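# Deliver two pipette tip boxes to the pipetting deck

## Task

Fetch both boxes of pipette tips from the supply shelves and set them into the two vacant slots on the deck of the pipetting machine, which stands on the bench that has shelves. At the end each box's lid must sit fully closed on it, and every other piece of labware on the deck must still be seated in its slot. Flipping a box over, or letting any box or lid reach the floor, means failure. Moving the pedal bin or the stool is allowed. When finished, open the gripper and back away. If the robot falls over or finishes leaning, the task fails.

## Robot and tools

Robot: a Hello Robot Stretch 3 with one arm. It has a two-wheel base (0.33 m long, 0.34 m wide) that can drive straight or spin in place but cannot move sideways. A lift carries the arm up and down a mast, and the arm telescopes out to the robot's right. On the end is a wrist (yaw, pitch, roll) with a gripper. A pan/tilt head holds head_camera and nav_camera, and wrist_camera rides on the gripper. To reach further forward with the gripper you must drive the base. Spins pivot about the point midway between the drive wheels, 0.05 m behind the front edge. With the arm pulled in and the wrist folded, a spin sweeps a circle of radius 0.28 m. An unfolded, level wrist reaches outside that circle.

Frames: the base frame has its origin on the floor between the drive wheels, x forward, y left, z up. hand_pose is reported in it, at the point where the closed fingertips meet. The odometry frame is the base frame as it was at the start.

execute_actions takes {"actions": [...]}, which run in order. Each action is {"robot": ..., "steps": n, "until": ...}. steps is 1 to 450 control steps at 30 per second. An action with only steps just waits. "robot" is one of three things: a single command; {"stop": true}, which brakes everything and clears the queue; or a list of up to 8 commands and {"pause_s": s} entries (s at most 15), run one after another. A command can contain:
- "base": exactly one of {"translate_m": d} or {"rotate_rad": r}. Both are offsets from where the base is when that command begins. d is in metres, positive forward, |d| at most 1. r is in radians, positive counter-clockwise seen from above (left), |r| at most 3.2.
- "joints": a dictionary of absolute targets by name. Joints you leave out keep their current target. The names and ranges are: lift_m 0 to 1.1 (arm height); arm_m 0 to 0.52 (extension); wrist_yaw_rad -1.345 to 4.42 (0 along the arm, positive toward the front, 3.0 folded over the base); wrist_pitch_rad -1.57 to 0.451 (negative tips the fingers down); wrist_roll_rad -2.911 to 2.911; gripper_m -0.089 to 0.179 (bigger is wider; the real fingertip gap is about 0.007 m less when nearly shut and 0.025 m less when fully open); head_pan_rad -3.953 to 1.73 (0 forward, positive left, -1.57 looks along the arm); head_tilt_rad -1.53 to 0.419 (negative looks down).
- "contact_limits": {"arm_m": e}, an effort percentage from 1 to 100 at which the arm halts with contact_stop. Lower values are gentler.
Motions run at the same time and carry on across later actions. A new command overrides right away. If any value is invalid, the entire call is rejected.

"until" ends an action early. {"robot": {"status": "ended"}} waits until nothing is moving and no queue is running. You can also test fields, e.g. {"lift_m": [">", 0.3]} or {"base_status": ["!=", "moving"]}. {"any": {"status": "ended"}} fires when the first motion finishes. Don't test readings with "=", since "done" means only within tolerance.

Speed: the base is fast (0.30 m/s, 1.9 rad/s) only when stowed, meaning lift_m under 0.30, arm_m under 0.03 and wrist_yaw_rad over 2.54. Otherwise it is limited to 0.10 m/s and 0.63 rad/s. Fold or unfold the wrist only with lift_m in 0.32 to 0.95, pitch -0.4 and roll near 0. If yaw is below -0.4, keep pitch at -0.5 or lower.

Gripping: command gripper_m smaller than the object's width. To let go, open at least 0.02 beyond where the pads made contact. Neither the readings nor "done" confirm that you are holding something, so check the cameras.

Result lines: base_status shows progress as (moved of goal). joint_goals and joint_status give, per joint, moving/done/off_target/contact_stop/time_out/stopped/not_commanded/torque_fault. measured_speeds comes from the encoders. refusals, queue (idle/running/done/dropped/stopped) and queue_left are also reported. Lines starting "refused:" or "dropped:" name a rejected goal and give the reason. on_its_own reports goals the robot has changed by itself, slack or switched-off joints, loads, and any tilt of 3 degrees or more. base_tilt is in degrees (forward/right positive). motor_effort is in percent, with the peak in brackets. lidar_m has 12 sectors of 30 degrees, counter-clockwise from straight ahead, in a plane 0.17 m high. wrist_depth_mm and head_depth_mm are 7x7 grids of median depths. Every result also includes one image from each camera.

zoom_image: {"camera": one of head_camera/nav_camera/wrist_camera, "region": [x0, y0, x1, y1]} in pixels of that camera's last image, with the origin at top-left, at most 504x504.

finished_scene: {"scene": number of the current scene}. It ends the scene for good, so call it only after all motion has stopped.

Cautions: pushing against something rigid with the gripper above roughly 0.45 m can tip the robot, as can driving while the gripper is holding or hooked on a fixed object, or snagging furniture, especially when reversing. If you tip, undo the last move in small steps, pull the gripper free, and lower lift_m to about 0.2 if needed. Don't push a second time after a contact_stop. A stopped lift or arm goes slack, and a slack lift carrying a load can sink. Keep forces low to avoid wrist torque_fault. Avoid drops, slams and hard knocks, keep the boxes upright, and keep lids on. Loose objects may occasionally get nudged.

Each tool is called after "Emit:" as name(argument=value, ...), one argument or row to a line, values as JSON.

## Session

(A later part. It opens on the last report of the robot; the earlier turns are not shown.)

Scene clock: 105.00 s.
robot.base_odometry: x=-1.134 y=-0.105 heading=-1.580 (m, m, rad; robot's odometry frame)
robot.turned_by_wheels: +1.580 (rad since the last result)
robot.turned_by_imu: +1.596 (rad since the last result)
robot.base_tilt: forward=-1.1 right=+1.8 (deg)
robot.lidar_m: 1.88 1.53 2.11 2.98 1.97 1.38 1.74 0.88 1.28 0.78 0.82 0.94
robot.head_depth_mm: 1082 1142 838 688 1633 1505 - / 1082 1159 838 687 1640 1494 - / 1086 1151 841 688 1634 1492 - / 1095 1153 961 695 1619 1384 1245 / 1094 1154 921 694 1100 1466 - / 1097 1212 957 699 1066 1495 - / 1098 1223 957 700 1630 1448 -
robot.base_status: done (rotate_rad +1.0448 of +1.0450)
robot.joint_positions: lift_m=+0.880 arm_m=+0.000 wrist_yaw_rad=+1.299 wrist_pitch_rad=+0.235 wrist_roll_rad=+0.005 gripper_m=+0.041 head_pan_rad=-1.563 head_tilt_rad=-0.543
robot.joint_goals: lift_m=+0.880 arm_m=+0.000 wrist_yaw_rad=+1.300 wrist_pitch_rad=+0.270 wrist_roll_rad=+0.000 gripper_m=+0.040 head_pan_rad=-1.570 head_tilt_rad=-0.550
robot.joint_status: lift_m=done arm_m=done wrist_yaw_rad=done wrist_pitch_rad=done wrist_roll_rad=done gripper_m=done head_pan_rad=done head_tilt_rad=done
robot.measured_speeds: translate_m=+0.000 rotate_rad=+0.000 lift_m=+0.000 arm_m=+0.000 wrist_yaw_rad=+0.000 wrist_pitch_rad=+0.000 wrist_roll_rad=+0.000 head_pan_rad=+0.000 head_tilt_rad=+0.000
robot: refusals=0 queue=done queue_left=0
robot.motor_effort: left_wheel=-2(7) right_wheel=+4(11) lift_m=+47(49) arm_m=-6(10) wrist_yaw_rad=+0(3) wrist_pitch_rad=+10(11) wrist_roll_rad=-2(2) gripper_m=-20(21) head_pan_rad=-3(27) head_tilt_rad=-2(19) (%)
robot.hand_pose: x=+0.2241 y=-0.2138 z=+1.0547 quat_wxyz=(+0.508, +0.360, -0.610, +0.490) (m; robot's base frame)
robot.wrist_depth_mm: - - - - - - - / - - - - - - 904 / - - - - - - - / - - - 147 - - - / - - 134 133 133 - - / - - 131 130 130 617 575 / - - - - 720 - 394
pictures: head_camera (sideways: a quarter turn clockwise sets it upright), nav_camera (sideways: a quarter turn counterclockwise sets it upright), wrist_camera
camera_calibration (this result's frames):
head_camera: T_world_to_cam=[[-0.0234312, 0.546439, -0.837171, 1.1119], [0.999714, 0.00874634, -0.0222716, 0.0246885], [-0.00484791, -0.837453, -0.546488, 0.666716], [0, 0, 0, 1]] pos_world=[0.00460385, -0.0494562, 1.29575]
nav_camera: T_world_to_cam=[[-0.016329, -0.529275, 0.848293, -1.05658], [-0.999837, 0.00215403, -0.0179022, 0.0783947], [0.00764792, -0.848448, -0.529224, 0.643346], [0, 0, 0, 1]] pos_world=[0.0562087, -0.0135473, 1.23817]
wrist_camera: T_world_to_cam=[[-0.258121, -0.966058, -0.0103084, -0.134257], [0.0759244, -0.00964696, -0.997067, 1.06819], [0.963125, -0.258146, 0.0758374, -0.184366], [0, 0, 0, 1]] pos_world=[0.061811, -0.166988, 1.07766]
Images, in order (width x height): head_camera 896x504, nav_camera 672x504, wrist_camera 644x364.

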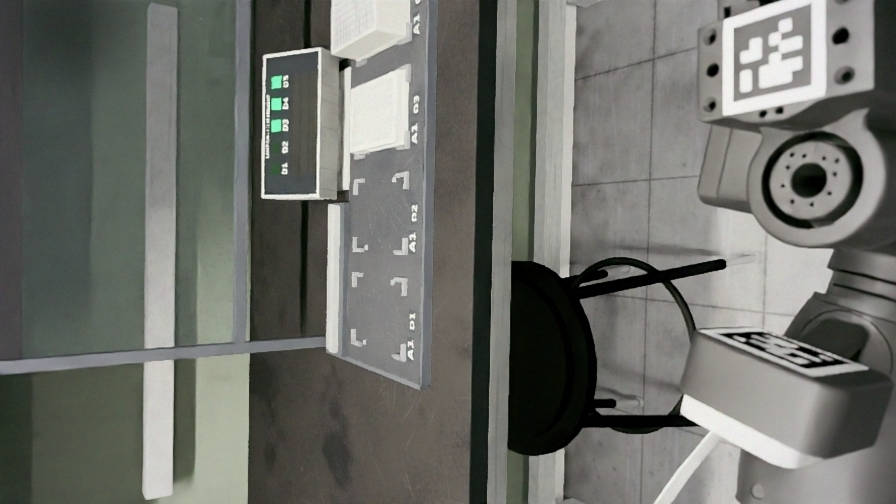

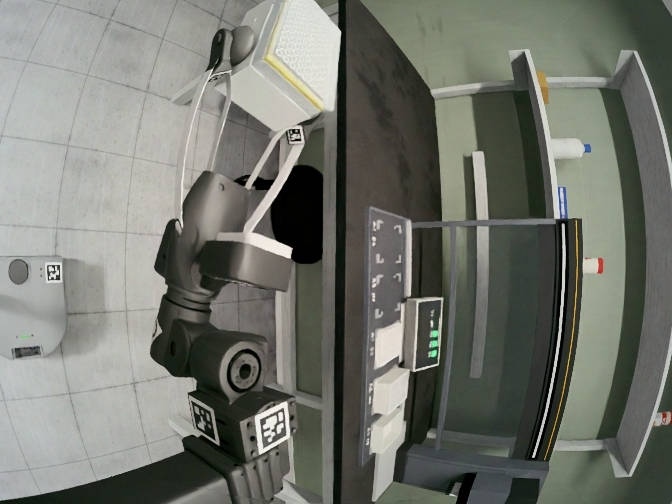

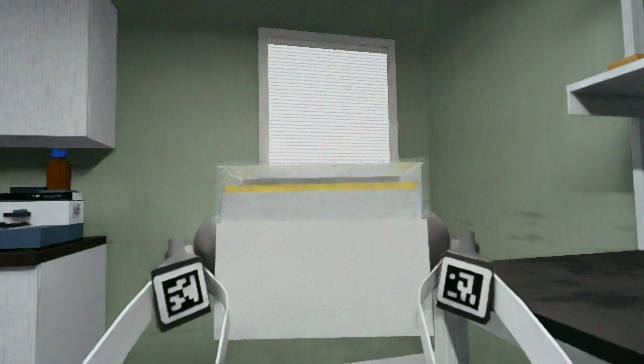

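Emit:
execute_actions(
  actions=[
    {"robot":[{"base":{"translate_m":-0.018},"joints":{"wrist_yaw_rad":-0.035,"lift_m":0.885}},{"joints":{"arm_m":0.24,"wrist_pitch_rad":0.12}}],"steps":450,"until":{"robot":{"status":"ended"}}},
  ],
)

Emit:
zoom_image(
  camera="wrist_camera",
  region=[70, 250, 574, 364],
)

Scene clock: 114.03 s.
robot.base_odometry: x=-1.134 y=-0.087 heading=-1.580 (m, m, rad; robot's odometry frame)
robot.turned_by_wheels: +0.000 (rad since the last result)
robot.turned_by_imu: +0.001 (rad since the last result)
robot.base_tilt: forward=-1.1 right=+2.0 (deg)
robot.lidar_m: 1.88 1.55 2.14 2.98 1.95 1.36 1.72 0.87 1.28 0.78 0.83 0.95
robot.head_depth_mm: 1079 1144 966 706 - 1418 1185 / 1085 1148 836 - 1657 1430 1194 / 1084 1147 838 - 1645 1425 1199 / 1092 1152 1020 680 1618 1381 1199 / 1088 1206 917 695 1101 1420 1190 / 1083 1198 959 698 1064 1375 1197 / 1106 1219 955 702 1633 1415 1192
robot.base_status: done (translate_m -0.0180 of -0.0180)
robot.joint_positions: lift_m=+0.885 arm_m=+0.240 wrist_yaw_rad=-0.034 wrist_pitch_rad=+0.086 wrist_roll_rad=+0.005 gripper_m=+0.041 head_pan_rad=-1.563 head_tilt_rad=-0.543
robot.joint_goals: lift_m=+0.885 arm_m=+0.240 wrist_yaw_rad=-0.035 wrist_pitch_rad=+0.120 wrist_roll_rad=+0.000 gripper_m=+0.040 head_pan_rad=-1.570 head_tilt_rad=-0.550
robot.joint_status: lift_m=done arm_m=done wrist_yaw_rad=done wrist_pitch_rad=done wrist_roll_rad=done gripper_m=done head_pan_rad=done head_tilt_rad=done
robot.measured_speeds: translate_m=+0.000 rotate_rad=+0.000 lift_m=+0.000 arm_m=+0.000 wrist_yaw_rad=+0.000 wrist_pitch_rad=+0.000 wrist_roll_rad=+0.000 head_pan_rad=+0.000 head_tilt_rad=+0.000
robot: refusals=0 queue=done queue_left=0
robot.motor_effort: left_wheel=-2(8) right_wheel=+3(6) lift_m=+47(48) arm_m=+5(2) wrist_yaw_rad=-1(4) wrist_pitch_rad=+11(12) wrist_roll_rad=-2(2) gripper_m=-21(20) head_pan_rad=-2(2) head_tilt_rad=-2(3) (%)
robot.hand_pose: x=-0.0303 y=-0.6419 z=+1.0213 quat_wxyz=(+0.706, -0.042, -0.707, +0.018) (m; robot's base frame)
robot.wrist_depth_mm: 725 716 740 748 744 761 715 / 824 812 828 800 807 792 801 / 813 814 829 821 819 800 814 / 845 831 434 147 427 840 817 / 629 625 134 133 133 371 553 / 383 381 131 131 130 313 263 / 269 245 225 223 221 219 227
pictures: head_camera (sideways: a quarter turn clockwise sets it upright), nav_camera (sideways: a quarter turn counterclockwise sets it upright), wrist_camera
camera_calibration (this result's frames):
head_camera: T_world_to_cam=[[-0.0233859, 0.546448, -0.837166, 1.11189], [0.999714, 0.00866346, -0.0222716, 0.0246885], [-0.00491753, -0.837448, -0.546495, 0.666726], [0, 0, 0, 1]] pos_world=[0.00459974, -0.0494561, 1.29575]
nav_camera: T_world_to_cam=[[-0.0163729, -0.529281, 0.848289, -1.05658], [-0.999837, 0.00223725, -0.0179021, 0.0783946], [0.00757739, -0.848444, -0.529231, 0.643355], [0, 0, 0, 1]] pos_world=[0.0562076, -0.0135509, 1.23817]
wrist_camera: T_world_to_cam=[[-0.999616, 0.0250823, -0.0118171, 0.00147042], [0.0136212, 0.0730209, -0.997237, 1.1015], [-0.0241501, -0.997015, -0.0733345, -0.399162], [0, 0, 0, 1]] pos_world=[-0.0231738, -0.47844, 1.06921]
Images, in order (width x height): head_camera 896x504, nav_camera 672x504, wrist_camera 644x364.

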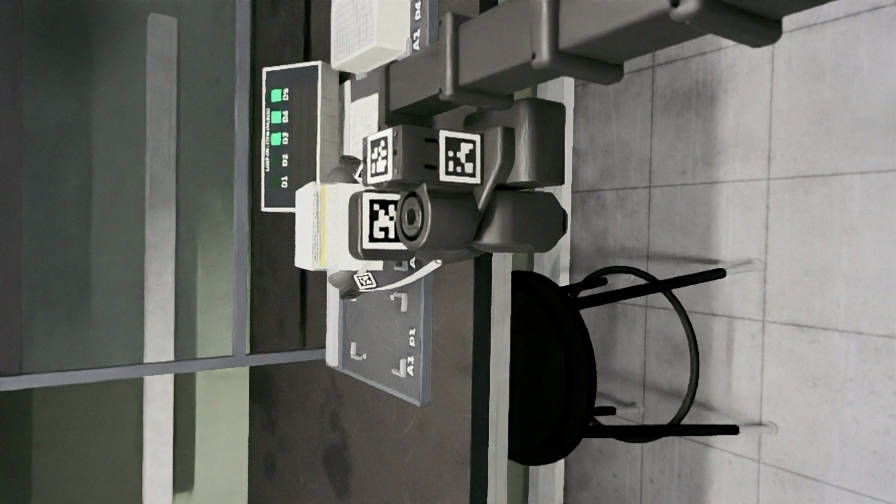

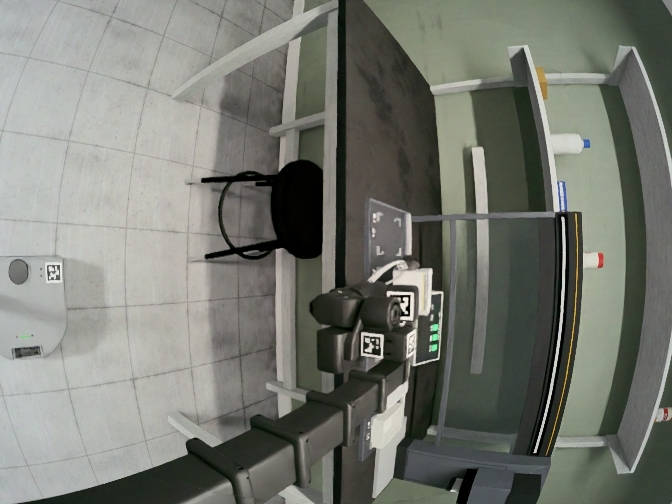

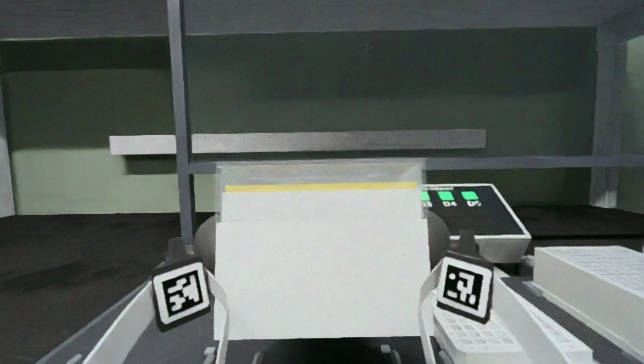

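Region (70, 250, 574, 364) of wrist_camera's 644x364 image, scaled by 1.000; it fills the top 114 rows of this view, and the rest is white.

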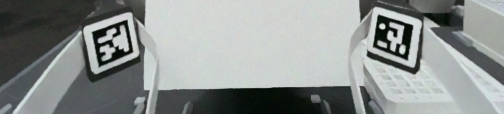

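Emit:
execute_actions(
  actions=[
    {"robot":{"joints":{"arm_m":0.225,"lift_m":0.872}},"steps":450,"until":{"robot":{"status":"ended"}}},
  ],
)

Emit:
zoom_image(
  camera="wrist_camera",
  region=[150, 290, 500, 364],
)

Scene clock: 119.80 s.
robot.base_odometry: x=-1.134 y=-0.087 heading=-1.580 (m, m, rad; robot's odometry frame)
robot.turned_by_wheels: +0.000 (rad since the last result)
robot.turned_by_imu: +0.000 (rad since the last result)
robot.base_tilt: forward=-0.9 right=+1.9 (deg)
robot.lidar_m: 1.88 1.55 2.13 2.98 1.95 1.37 1.72 0.87 1.28 0.78 0.83 0.96
robot.head_depth_mm: 1084 1148 963 682 - 1376 1173 / 1085 1152 841 - 1636 1424 1191 / 1085 1147 838 - 1627 1417 1197 / 1087 1154 994 669 1623 1381 1198 / 1094 1211 924 695 1107 1415 1197 / 1085 1201 956 696 1063 1374 1196 / 1096 1222 957 700 1625 1418 1184
robot.base_status: done (translate_m -0.0180 of -0.0180)
robot.joint_positions: lift_m=+0.872 arm_m=+0.225 wrist_yaw_rad=-0.034 wrist_pitch_rad=+0.085 wrist_roll_rad=+0.005 gripper_m=+0.041 head_pan_rad=-1.563 head_tilt_rad=-0.543
robot.joint_goals: lift_m=+0.872 arm_m=+0.225 wrist_yaw_rad=-0.035 wrist_pitch_rad=+0.120 wrist_roll_rad=+0.000 gripper_m=+0.040 head_pan_rad=-1.570 head_tilt_rad=-0.550
robot.joint_status: lift_m=done arm_m=done wrist_yaw_rad=done wrist_pitch_rad=done wrist_roll_rad=done gripper_m=done head_pan_rad=done head_tilt_rad=done
robot.measured_speeds: translate_m=+0.000 rotate_rad=+0.000 lift_m=+0.000 arm_m=+0.000 wrist_yaw_rad=+0.000 wrist_pitch_rad=+0.000 wrist_roll_rad=+0.000 head_pan_rad=+0.000 head_tilt_rad=+0.000
robot: refusals=0 queue=done queue_left=0
robot.motor_effort: left_wheel=-2(2) right_wheel=+4(4) lift_m=+32(47) arm_m=-6(4) wrist_yaw_rad=-1(1) wrist_pitch_rad=+10(10) wrist_roll_rad=-2(2) gripper_m=-21(20) head_pan_rad=-2(2) head_tilt_rad=-3(2) (%)
robot.hand_pose: x=-0.0303 y=-0.6275 z=+1.0088 quat_wxyz=(+0.706, -0.042, -0.707, +0.018) (m; robot's base frame)
robot.wrist_depth_mm: 744 745 769 779 807 797 739 / 827 821 814 813 834 824 790 / 837 848 840 825 780 822 823 / 858 863 448 147 432 837 852 / 582 572 134 133 133 381 323 / 352 346 131 131 131 302 248 / 232 224 204 203 207 213 216
pictures: head_camera (sideways: a quarter turn clockwise sets it upright), nav_camera (sideways: a quarter turn counterclockwise sets it upright), wrist_camera
camera_calibration (this result's frames):
head_camera: T_world_to_cam=[[-0.0233858, 0.546448, -0.837166, 1.11189], [0.999714, 0.00866335, -0.0222716, 0.0246885], [-0.00491763, -0.837448, -0.546495, 0.666726], [0, 0, 0, 1]] pos_world=[0.00459973, -0.0494561, 1.29575]
nav_camera: T_world_to_cam=[[-0.016373, -0.529281, 0.848289, -1.05658], [-0.999837, 0.00223737, -0.0179021, 0.0783946], [0.00757729, -0.848444, -0.529231, 0.643356], [0, 0, 0, 1]] pos_world=[0.0562076, -0.0135509, 1.23817]
wrist_camera: T_world_to_cam=[[-0.999615, 0.0250863, -0.01182, 0.000968021], [0.013632, 0.073334, -0.997214, 1.08812], [-0.0241496, -0.996992, -0.0736478, -0.385458], [0, 0, 0, 1]] pos_world=[-0.0231743, -0.464119, 1.05672]
Images, in order (width x height): head_camera 896x504, nav_camera 672x504, wrist_camera 644x364.

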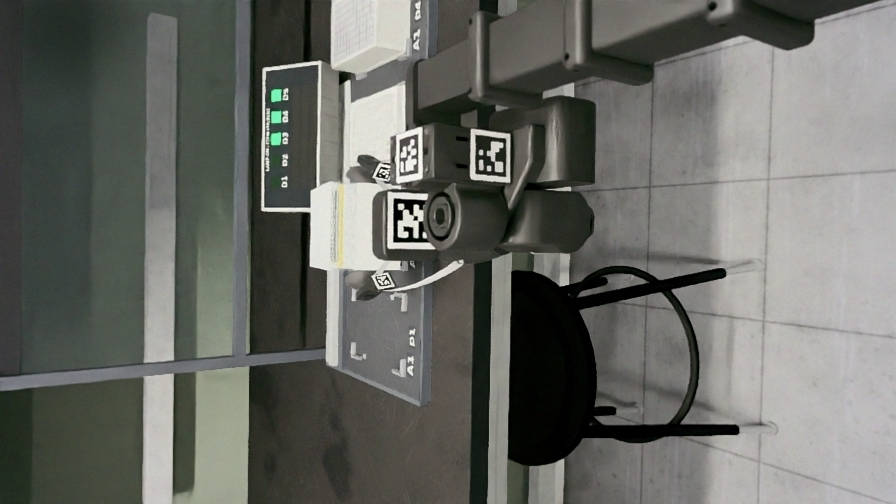

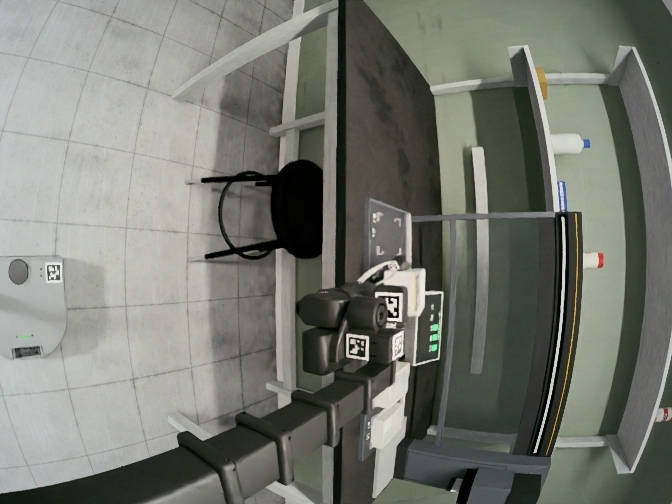

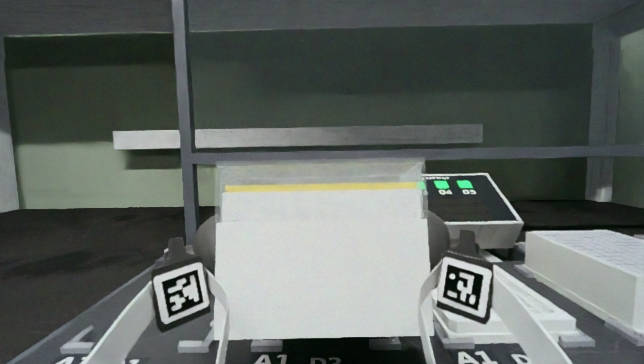

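Region (150, 290, 500, 364) of wrist_camera's 644x364 image, scaled by 1.440; it fills the top 107 rows of this view, and the rest is white.

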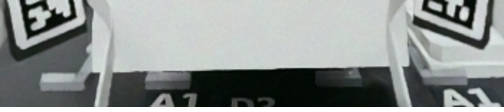

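Emit:
execute_actions(
  actions=[
    {"robot":[{"base":{"translate_m":-0.0025},"joints":{"arm_m":0.3}},{"joints":{"lift_m":0.846}}],"steps":450,"until":{"robot":{"status":"ended"}}},
    {"steps":10},
  ],
)

Scene clock: 131.30 s.
robot.base_odometry: x=-1.133 y=-0.085 heading=-1.580 (m, m, rad; robot's odometry frame)
robot.turned_by_wheels: +0.000 (rad since the last result)
robot.turned_by_imu: +0.001 (rad since the last result)
robot.base_tilt: forward=-0.9 right=+1.9 (deg)
robot.lidar_m: 1.88 1.55 2.13 2.98 1.95 1.36 1.72 0.87 1.29 0.78 0.83 0.96
robot.head_depth_mm: 1085 1135 967 684 - - 1153 / 1083 1147 838 - 1630 1418 1196 / 1084 1154 838 - 1626 1413 1197 / 1093 1154 1021 692 1624 1381 1195 / 1097 1208 943 696 1104 1379 1197 / 1084 1193 952 697 1060 1400 1194 / 1102 1221 954 700 1625 1411 1191
robot.base_status: done (translate_m -0.0025 of -0.0025)
robot.joint_positions: lift_m=+0.846 arm_m=+0.300 wrist_yaw_rad=-0.034 wrist_pitch_rad=+0.085 wrist_roll_rad=+0.005 gripper_m=+0.041 head_pan_rad=-1.563 head_tilt_rad=-0.543
robot.joint_goals: lift_m=+0.846 arm_m=+0.300 wrist_yaw_rad=-0.035 wrist_pitch_rad=+0.120 wrist_roll_rad=+0.000 gripper_m=+0.040 head_pan_rad=-1.570 head_tilt_rad=-0.550
robot.joint_status: lift_m=done arm_m=done wrist_yaw_rad=done wrist_pitch_rad=done wrist_roll_rad=done gripper_m=done head_pan_rad=done head_tilt_rad=done
robot.measured_speeds: translate_m=+0.000 rotate_rad=+0.000 lift_m=+0.000 arm_m=+0.000 wrist_yaw_rad=+0.000 wrist_pitch_rad=+0.000 wrist_roll_rad=+0.000 head_pan_rad=+0.000 head_tilt_rad=+0.000
robot: refusals=0 queue=done queue_left=0
robot.motor_effort: left_wheel=-2(7) right_wheel=+4(6) lift_m=+32(32) arm_m=+5(4) wrist_yaw_rad=-1(1) wrist_pitch_rad=+11(11) wrist_roll_rad=-3(3) gripper_m=-21(21) head_pan_rad=-3(3) head_tilt_rad=-3(2) (%)
robot.hand_pose: x=-0.0303 y=-0.7019 z=+0.9828 quat_wxyz=(+0.706, -0.042, -0.707, +0.018) (m; robot's base frame)
robot.wrist_depth_mm: 756 751 751 749 731 739 724 / 755 753 748 746 751 753 745 / 775 709 698 711 768 745 747 / 785 766 770 148 334 330 759 / 471 455 134 134 133 306 259 / 287 257 131 131 130 218 217 / 185 183 163 162 164 161 157
pictures: head_camera (sideways: a quarter turn clockwise sets it upright), nav_camera (sideways: a quarter turn counterclockwise sets it upright), wrist_camera
camera_calibration (this result's frames):
head_camera: T_world_to_cam=[[-0.0233859, 0.546449, -0.837166, 1.11189], [0.999714, 0.00866347, -0.0222716, 0.0246885], [-0.00491753, -0.837448, -0.546495, 0.666726], [0, 0, 0, 1]] pos_world=[0.00459974, -0.0494561, 1.29575]
nav_camera: T_world_to_cam=[[-0.0163729, -0.529281, 0.848289, -1.05658], [-0.999837, 0.00223726, -0.0179021, 0.0783946], [0.00757739, -0.848444, -0.529231, 0.643356], [0, 0, 0, 1]] pos_world=[0.0562076, -0.0135509, 1.23817]
wrist_camera: T_world_to_cam=[[-0.999612, 0.0252248, -0.0118182, 0.00258556], [0.0136446, 0.0735064, -0.997201, 1.06771], [-0.0242855, -0.996976, -0.073822, -0.461314], [0, 0, 0, 1]] pos_world=[-0.0231871, -0.538467, 1.0307]
Images, in order (width x height): head_camera 896x504, nav_camera 672x504, wrist_camera 644x364.

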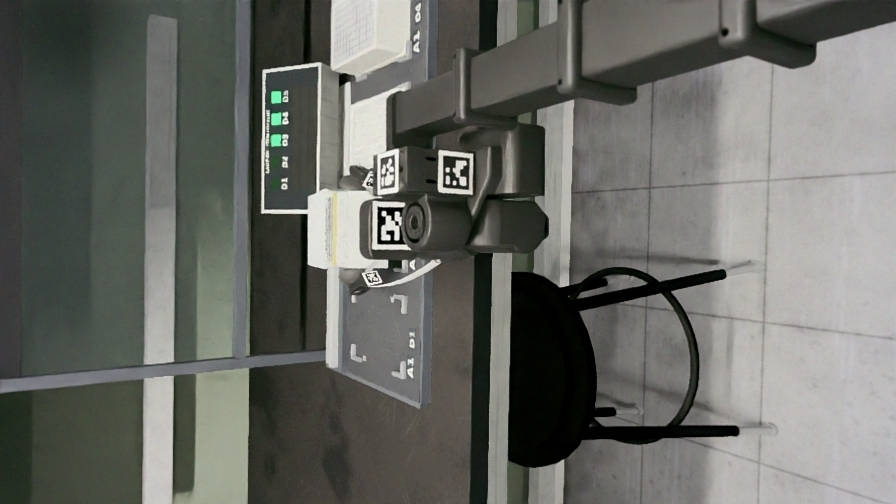

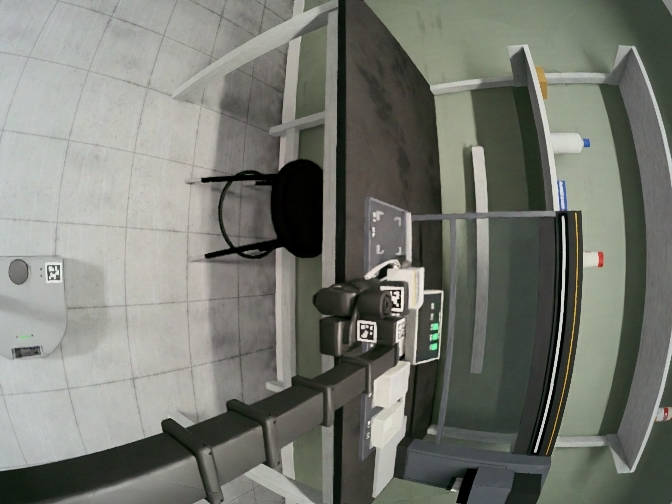

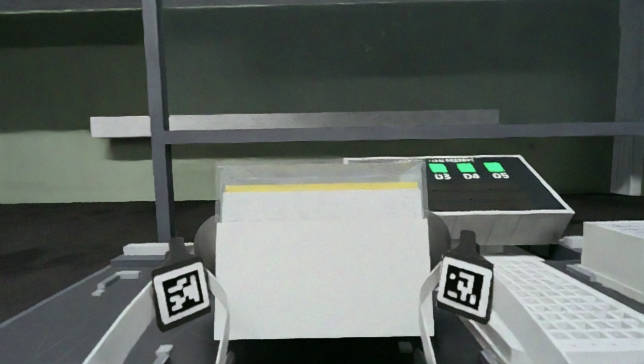

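Emit:
execute_actions(
  actions=[],
)

Scene clock: 139.87 s.
robot.base_odometry: x=-1.133 y=-0.085 heading=-1.580 (m, m, rad; robot's odometry frame)
robot.turned_by_wheels: +0.000 (rad since the last result)
robot.turned_by_imu: +0.000 (rad since the last result)
robot.base_tilt: forward=-0.9 right=+2.0 (deg)
robot.lidar_m: 1.88 1.55 2.13 2.98 1.95 1.36 1.72 0.87 1.28 0.78 0.83 0.96
robot.head_depth_mm: 1083 1146 963 686 - - 1153 / 1084 1145 837 - 1641 1416 1193 / 1087 1152 839 - 1630 1417 1196 / 1090 1157 1023 692 1614 1375 1196 / 1095 1214 942 693 1106 1371 1195 / 1082 1205 960 697 1068 1411 1196 / 1102 1217 952 699 1642 1414 1193
robot.base_status: done (translate_m -0.0025 of -0.0025)
robot.joint_positions: lift_m=+0.846 arm_m=+0.300 wrist_yaw_rad=-0.034 wrist_pitch_rad=+0.085 wrist_roll_rad=+0.005 gripper_m=+0.041 head_pan_rad=-1.563 head_tilt_rad=-0.543
robot.joint_goals: lift_m=+0.846 arm_m=+0.300 wrist_yaw_rad=-0.035 wrist_pitch_rad=+0.120 wrist_roll_rad=+0.000 gripper_m=+0.040 head_pan_rad=-1.570 head_tilt_rad=-0.550
robot.joint_status: lift_m=done arm_m=done wrist_yaw_rad=done wrist_pitch_rad=done wrist_roll_rad=done gripper_m=done head_pan_rad=done head_tilt_rad=done
robot.measured_speeds: translate_m=+0.000 rotate_rad=+0.000 lift_m=+0.000 arm_m=+0.000 wrist_yaw_rad=+0.000 wrist_pitch_rad=+0.000 wrist_roll_rad=+0.000 head_pan_rad=+0.000 head_tilt_rad=+0.000
robot: refusals=0 queue=done queue_left=0
robot.motor_effort: left_wheel=-2(2) right_wheel=+3(4) lift_m=+32(32) arm_m=+4(5) wrist_yaw_rad=-1(1) wrist_pitch_rad=+10(11) wrist_roll_rad=-2(2) gripper_m=-20(20) head_pan_rad=-1(2) head_tilt_rad=-3(1) (%)
robot.hand_pose: x=-0.0303 y=-0.7019 z=+0.9828 quat_wxyz=(+0.706, -0.042, -0.707, +0.018) (m; robot's base frame)
robot.wrist_depth_mm: 747 740 744 749 743 749 738 / 758 759 755 750 742 754 748 / 776 714 708 707 755 762 760 / 784 770 773 147 332 331 768 / 475 459 134 133 133 306 258 / 288 258 131 131 130 217 215 / 184 182 163 163 164 161 157
pictures: head_camera (sideways: a quarter turn clockwise sets it upright), nav_camera (sideways: a quarter turn counterclockwise sets it upright), wrist_camera
camera_calibration (this result's frames):
head_camera: T_world_to_cam=[[-0.0233859, 0.546449, -0.837166, 1.11189], [0.999714, 0.00866347, -0.0222716, 0.0246885], [-0.00491753, -0.837448, -0.546495, 0.666726], [0, 0, 0, 1]] pos_world=[0.00459974, -0.0494561, 1.29575]
nav_camera: T_world_to_cam=[[-0.0163729, -0.529281, 0.848289, -1.05658], [-0.999837, 0.00223726, -0.0179021, 0.0783946], [0.00757739, -0.848444, -0.529231, 0.643356], [0, 0, 0, 1]] pos_world=[0.0562076, -0.0135509, 1.23817]
wrist_camera: T_world_to_cam=[[-0.999612, 0.0252248, -0.0118182, 0.00258561], [0.0136447, 0.0735065, -0.997201, 1.06771], [-0.0242855, -0.996976, -0.0738221, -0.461314], [0, 0, 0, 1]] pos_world=[-0.0231872, -0.538467, 1.0307]
Images, in order (width x height): head_camera 896x504, nav_camera 672x504, wrist_camera 644x364.

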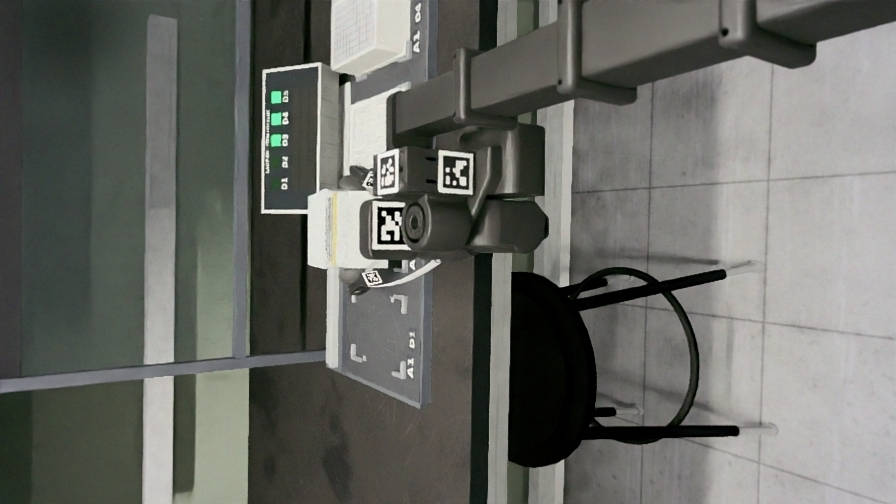

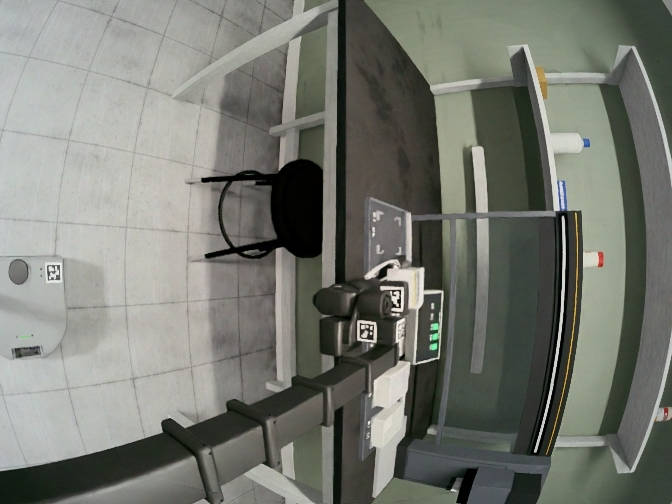

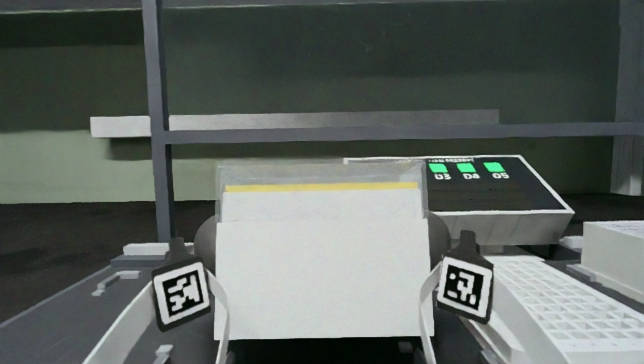

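Emit:
execute_actions(
  actions=[
    {"robot":{"joints":{"lift_m":0.840}},"steps":60,"until":{"robot":{"status":"ended"}}},
    {"steps":8},
  ],
)

Scene clock: 142.20 s.
robot.base_odometry: x=-1.133 y=-0.085 heading=-1.580 (m, m, rad; robot's odometry frame)
robot.turned_by_wheels: +0.000 (rad since the last result)
robot.turned_by_imu: +0.000 (rad since the last result)
robot.base_tilt: forward=-1.0 right=+2.0 (deg)
robot.lidar_m: 1.88 1.56 2.13 2.98 1.95 1.36 1.72 0.87 1.28 0.78 0.83 0.96
robot.head_depth_mm: 1076 1142 967 684 - - 1150 / 1080 1144 838 - 1629 1420 1198 / 1080 1148 836 - 1641 1426 1196 / 1086 1149 1023 684 1617 1375 1189 / 1094 1206 916 695 1103 1373 1189 / 1077 1202 956 696 1063 1406 1192 / 1097 1226 959 701 1636 1419 1193
robot.base_status: done (translate_m -0.0025 of -0.0025)
robot.joint_positions: lift_m=+0.840 arm_m=+0.300 wrist_yaw_rad=-0.035 wrist_pitch_rad=+0.086 wrist_roll_rad=+0.005 gripper_m=+0.041 head_pan_rad=-1.563 head_tilt_rad=-0.543
robot.joint_goals: lift_m=+0.840 arm_m=+0.300 wrist_yaw_rad=-0.035 wrist_pitch_rad=+0.120 wrist_roll_rad=+0.000 gripper_m=+0.040 head_pan_rad=-1.570 head_tilt_rad=-0.550
robot.joint_status: lift_m=done arm_m=done wrist_yaw_rad=done wrist_pitch_rad=done wrist_roll_rad=done gripper_m=done head_pan_rad=done head_tilt_rad=done
robot.measured_speeds: translate_m=+0.000 rotate_rad=+0.000 lift_m=+0.000 arm_m=+0.000 wrist_yaw_rad=+0.000 wrist_pitch_rad=+0.000 wrist_roll_rad=+0.000 head_pan_rad=+0.000 head_tilt_rad=+0.000
robot: refusals=0 queue=done queue_left=0
robot.motor_effort: left_wheel=-2(2) right_wheel=+3(4) lift_m=+31(31) arm_m=+5(4) wrist_yaw_rad=+0(1) wrist_pitch_rad=+10(11) wrist_roll_rad=-2(2) gripper_m=-21(21) head_pan_rad=-2(2) head_tilt_rad=-2(2) (%)
robot.hand_pose: x=-0.0303 y=-0.7019 z=+0.9771 quat_wxyz=(+0.706, -0.042, -0.707, +0.018) (m; robot's base frame)
robot.wrist_depth_mm: 747 749 741 742 745 736 731 / 766 752 755 766 756 757 727 / 772 711 762 772 709 701 712 / 795 789 777 145 312 322 735 / 454 443 133 132 133 303 260 / 259 250 131 131 130 206 209 / 175 170 154 154 156 156 142
pictures: head_camera (sideways: a quarter turn clockwise sets it upright), nav_camera (sideways: a quarter turn counterclockwise sets it upright), wrist_camera
camera_calibration (this result's frames):
head_camera: T_world_to_cam=[[-0.0233859, 0.546449, -0.837166, 1.11189], [0.999714, 0.00866347, -0.0222716, 0.0246885], [-0.00491753, -0.837448, -0.546495, 0.666726], [0, 0, 0, 1]] pos_world=[0.00459974, -0.0494561, 1.29575]
nav_camera: T_world_to_cam=[[-0.0163729, -0.529281, 0.848289, -1.05658], [-0.999837, 0.00223726, -0.0179021, 0.0783946], [0.00757739, -0.848444, -0.529231, 0.643356], [0, 0, 0, 1]] pos_world=[0.0562076, -0.0135509, 1.23817]
wrist_camera: T_world_to_cam=[[-0.999609, 0.025345, -0.0118088, 0.00255929], [0.013616, 0.0723605, -0.997286, 1.06133], [-0.0244217, -0.997056, -0.0726773, -0.462914], [0, 0, 0, 1]] pos_world=[-0.023198, -0.538415, 1.02484]
Images, in order (width x height): head_camera 896x504, nav_camera 672x504, wrist_camera 644x364.

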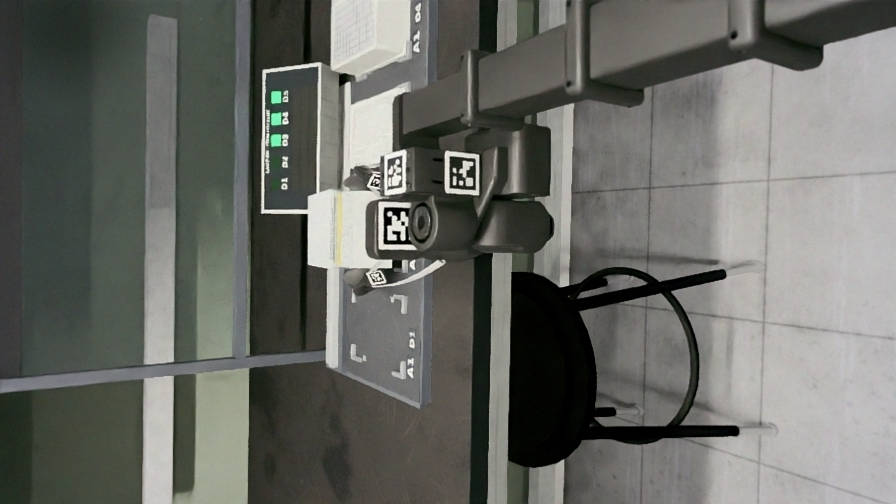

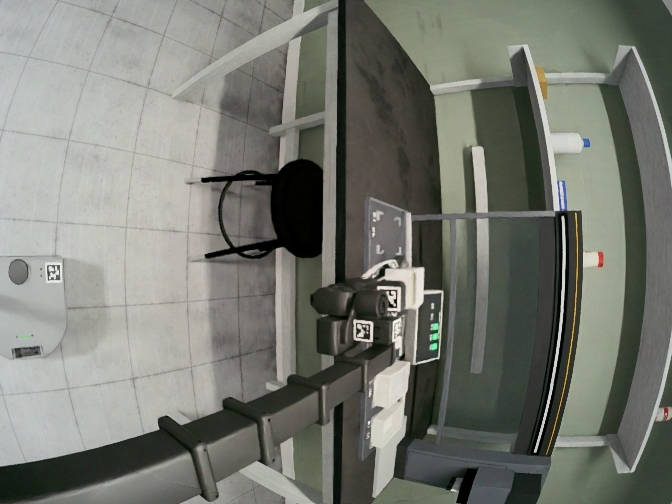

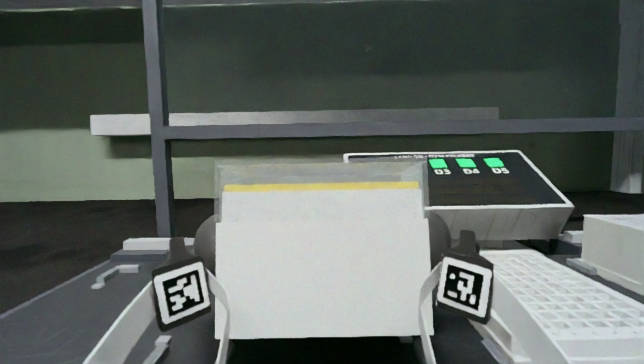

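Emit:
execute_actions(
  actions=[
    {"robot":{"joints":{"lift_m":0.835}},"steps":60,"until":{"robot":{"status":"ended"}}},
    {"steps":8},
  ],
)

Scene clock: 144.63 s.
robot.base_odometry: x=-1.133 y=-0.085 heading=-1.580 (m, m, rad; robot's odometry frame)
robot.turned_by_wheels: +0.000 (rad since the last result)
robot.turned_by_imu: +0.000 (rad since the last result)
robot.base_tilt: forward=-1.0 right=+2.0 (deg)
robot.lidar_m: 1.88 1.56 2.13 2.98 1.95 1.36 1.72 0.87 1.28 0.78 0.83 0.96
robot.head_depth_mm: 1083 1145 966 685 - - 1147 / 1087 1141 838 721 1630 1426 1193 / 1084 1152 839 - 1622 1411 1189 / 1092 1153 992 696 1630 1380 1204 / 1096 1215 924 692 1104 1388 1185 / 1079 1198 958 696 1061 1414 1195 / 1103 1223 955 699 1615 1420 1195
robot.base_status: done (translate_m -0.0025 of -0.0025)
robot.joint_positions: lift_m=+0.835 arm_m=+0.300 wrist_yaw_rad=-0.035 wrist_pitch_rad=+0.090 wrist_roll_rad=+0.005 gripper_m=+0.041 head_pan_rad=-1.563 head_tilt_rad=-0.543
robot.joint_goals: lift_m=+0.835 arm_m=+0.300 wrist_yaw_rad=-0.035 wrist_pitch_rad=+0.120 wrist_roll_rad=+0.000 gripper_m=+0.040 head_pan_rad=-1.570 head_tilt_rad=-0.550
robot.joint_status: lift_m=done arm_m=done wrist_yaw_rad=done wrist_pitch_rad=done wrist_roll_rad=done gripper_m=done head_pan_rad=done head_tilt_rad=done
robot.measured_speeds: translate_m=+0.000 rotate_rad=+0.000 lift_m=+0.000 arm_m=+0.000 wrist_yaw_rad=+0.000 wrist_pitch_rad=+0.000 wrist_roll_rad=+0.000 head_pan_rad=+0.000 head_tilt_rad=+0.000
robot: refusals=0 queue=done queue_left=0
robot.motor_effort: left_wheel=-2(2) right_wheel=+3(4) lift_m=+31(32) arm_m=+4(4) wrist_yaw_rad=-1(0) wrist_pitch_rad=+9(10) wrist_roll_rad=-2(2) gripper_m=-20(20) head_pan_rad=-3(3) head_tilt_rad=-2(2) (%)
robot.hand_pose: x=-0.0303 y=-0.7019 z=+0.9729 quat_wxyz=(+0.705, -0.044, -0.707, +0.019) (m; robot's base frame)
robot.wrist_depth_mm: 749 741 757 745 743 737 724 / 760 742 752 763 750 759 741 / 777 708 776 712 367 378 753 / 775 784 775 144 308 320 723 / 438 429 132 132 132 306 247 / 243 240 131 131 131 197 189 / 168 158 148 147 150 150 141
pictures: head_camera (sideways: a quarter turn clockwise sets it upright), nav_camera (sideways: a quarter turn counterclockwise sets it upright), wrist_camera
camera_calibration (this result's frames):
head_camera: T_world_to_cam=[[-0.0233859, 0.546449, -0.837166, 1.11189], [0.999714, 0.00866347, -0.0222716, 0.0246885], [-0.00491753, -0.837448, -0.546495, 0.666726], [0, 0, 0, 1]] pos_world=[0.00459974, -0.0494561, 1.29575]
nav_camera: T_world_to_cam=[[-0.0163729, -0.529281, 0.848289, -1.05658], [-0.999837, 0.00223726, -0.0179021, 0.0783946], [0.00757739, -0.848444, -0.529231, 0.643356], [0, 0, 0, 1]] pos_world=[0.0562076, -0.0135509, 1.23817]
wrist_camera: T_world_to_cam=[[-0.999609, 0.0253625, -0.0117802, 0.00248025], [0.0135113, 0.0692004, -0.997511, 1.05516], [-0.0244841, -0.99728, -0.069516, -0.466457], [0, 0, 0, 1]] pos_world=[-0.0231981, -0.538269, 1.02014]
Images, in order (width x height): head_camera 896x504, nav_camera 672x504, wrist_camera 644x364.

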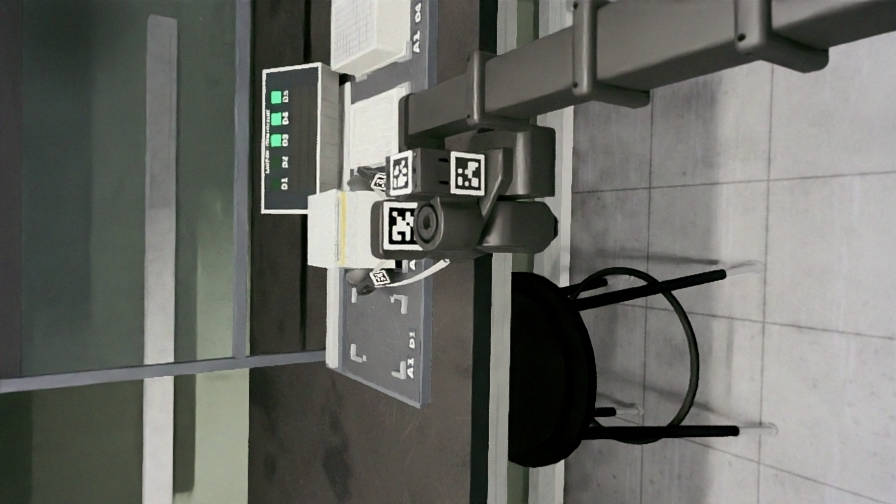

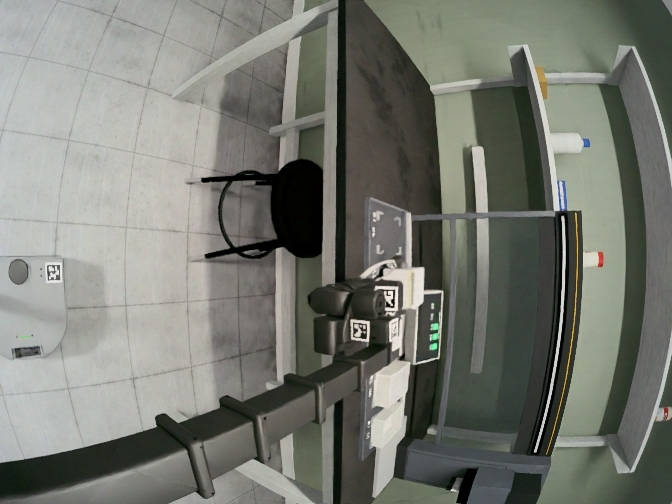

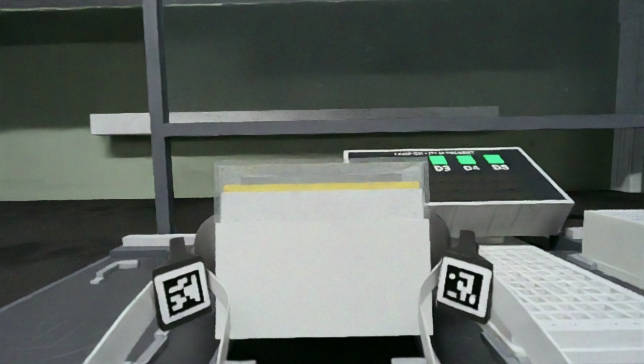

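Emit:
execute_actions(
  actions=[
    {"robot":[{"joints":{"wrist_pitch_rad":0.06}},{"joints":{"lift_m":0.847,"arm_m":0.302}},{"joints":{"wrist_pitch_rad":0.0}},{"joints":{"lift_m":0.861,"arm_m":0.304}},{"joints":{"wrist_pitch_rad":-0.06}},{"joints":{"lift_m":0.873,"arm_m":0.305}},{"joints":{"wrist_pitch_rad":-0.1}}],"steps":300,"until":{"robot":{"status":"ended"}}},
    {"steps":8},
  ],
)

Scene clock: 152.63 s.
robot.base_odometry: x=-1.133 y=-0.085 heading=-1.580 (m, m, rad; robot's odometry frame)
robot.turned_by_wheels: +0.000 (rad since the last result)
robot.turned_by_imu: +0.001 (rad since the last result)
robot.base_tilt: forward=-1.1 right=+1.9 (deg)
robot.lidar_m: 1.88 1.56 2.13 2.98 1.95 1.36 1.72 0.87 1.28 0.78 0.83 0.96
robot.head_depth_mm: 1082 1144 960 695 - 1427 1168 / 1083 1145 848 - 1631 1419 1197 / 1090 1148 855 - 1626 1416 1197 / 1098 1154 1025 696 1617 1376 1197 / 1095 1214 922 693 1105 1371 1199 / 1083 1199 953 697 1063 1415 1191 / 1101 1229 951 697 1636 1410 1199
robot.base_status: done (translate_m -0.0025 of -0.0025)
robot.joint_positions: lift_m=+0.873 arm_m=+0.305 wrist_yaw_rad=-0.035 wrist_pitch_rad=-0.111 wrist_roll_rad=+0.005 gripper_m=+0.041 head_pan_rad=-1.563 head_tilt_rad=-0.543
robot.joint_goals: lift_m=+0.873 arm_m=+0.305 wrist_yaw_rad=-0.035 wrist_pitch_rad=-0.100 wrist_roll_rad=+0.000 gripper_m=+0.040 head_pan_rad=-1.570 head_tilt_rad=-0.550
robot.joint_status: lift_m=done arm_m=done wrist_yaw_rad=done wrist_pitch_rad=done wrist_roll_rad=done gripper_m=done head_pan_rad=done head_tilt_rad=done
robot.measured_speeds: translate_m=+0.000 rotate_rad=+0.000 lift_m=+0.000 arm_m=+0.000 wrist_yaw_rad=+0.000 wrist_pitch_rad=+0.000 wrist_roll_rad=+0.000 head_pan_rad=+0.000 head_tilt_rad=+0.000
robot: refusals=0 queue=done queue_left=0
robot.motor_effort: left_wheel=-2(2) right_wheel=+4(4) lift_m=+46(48) arm_m=+4(6) wrist_yaw_rad=+0(1) wrist_pitch_rad=+4(10) wrist_roll_rad=-2(2) gripper_m=-20(20) head_pan_rad=-1(2) head_tilt_rad=-2(3) (%)
robot.hand_pose: x=-0.0303 y=-0.7015 z=+0.9591 quat_wxyz=(+0.704, +0.027, -0.708, -0.052) (m; robot's base frame)
robot.wrist_depth_mm: 705 693 698 698 696 690 708 / 733 659 665 660 349 708 724 / 757 744 747 705 313 312 718 / 437 393 300 133 171 304 259 / 280 254 128 128 128 220 224 / 190 189 131 132 132 163 159 / 150 147 142 137 138 141 145
pictures: head_camera (sideways: a quarter turn clockwise sets it upright), nav_camera (sideways: a quarter turn counterclockwise sets it upright), wrist_camera
camera_calibration (this result's frames):
head_camera: T_world_to_cam=[[-0.0233858, 0.546449, -0.837166, 1.11189], [0.999714, 0.00866335, -0.0222716, 0.0246885], [-0.00491763, -0.837448, -0.546495, 0.666726], [0, 0, 0, 1]] pos_world=[0.00459973, -0.0494561, 1.29575]
nav_camera: T_world_to_cam=[[-0.016373, -0.529281, 0.848289, -1.05658], [-0.999837, 0.00223737, -0.0179021, 0.0783946], [0.00757728, -0.848444, -0.529231, 0.643356], [0, 0, 0, 1]] pos_world=[0.0562076, -0.0135509, 1.23817]
wrist_camera: T_world_to_cam=[[-0.999501, 0.0286078, -0.0133787, 0.00612675], [0.0205245, 0.266433, -0.963635, 1.14744], [-0.024003, -0.963429, -0.266887, -0.253982], [0, 0, 0, 1]] pos_world=[-0.0235234, -0.550586, 1.03801]
Images, in order (width x height): head_camera 896x504, nav_camera 672x504, wrist_camera 644x364.

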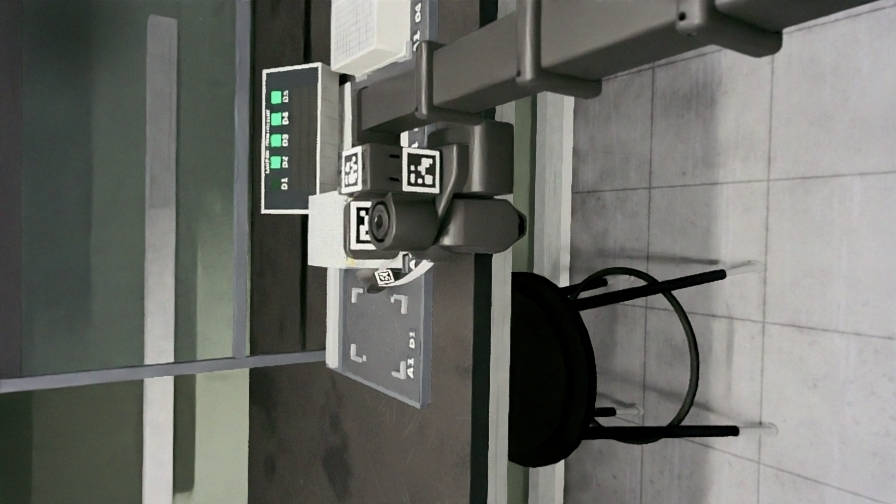

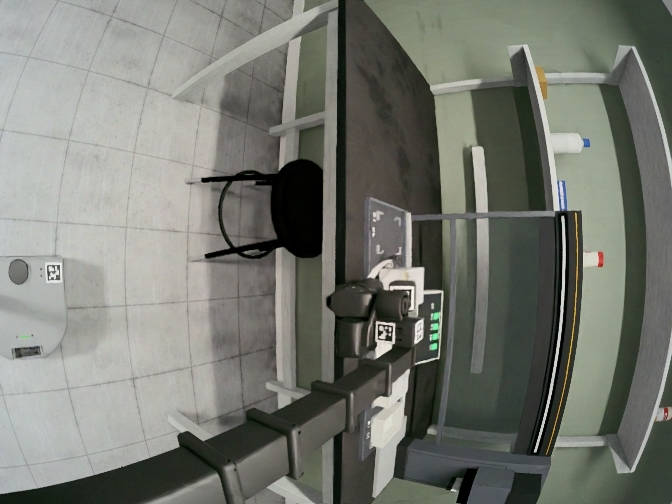

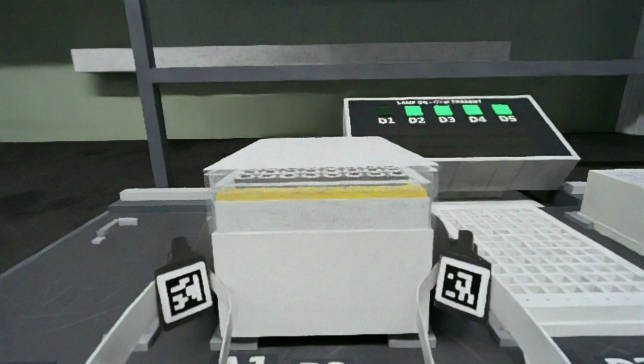

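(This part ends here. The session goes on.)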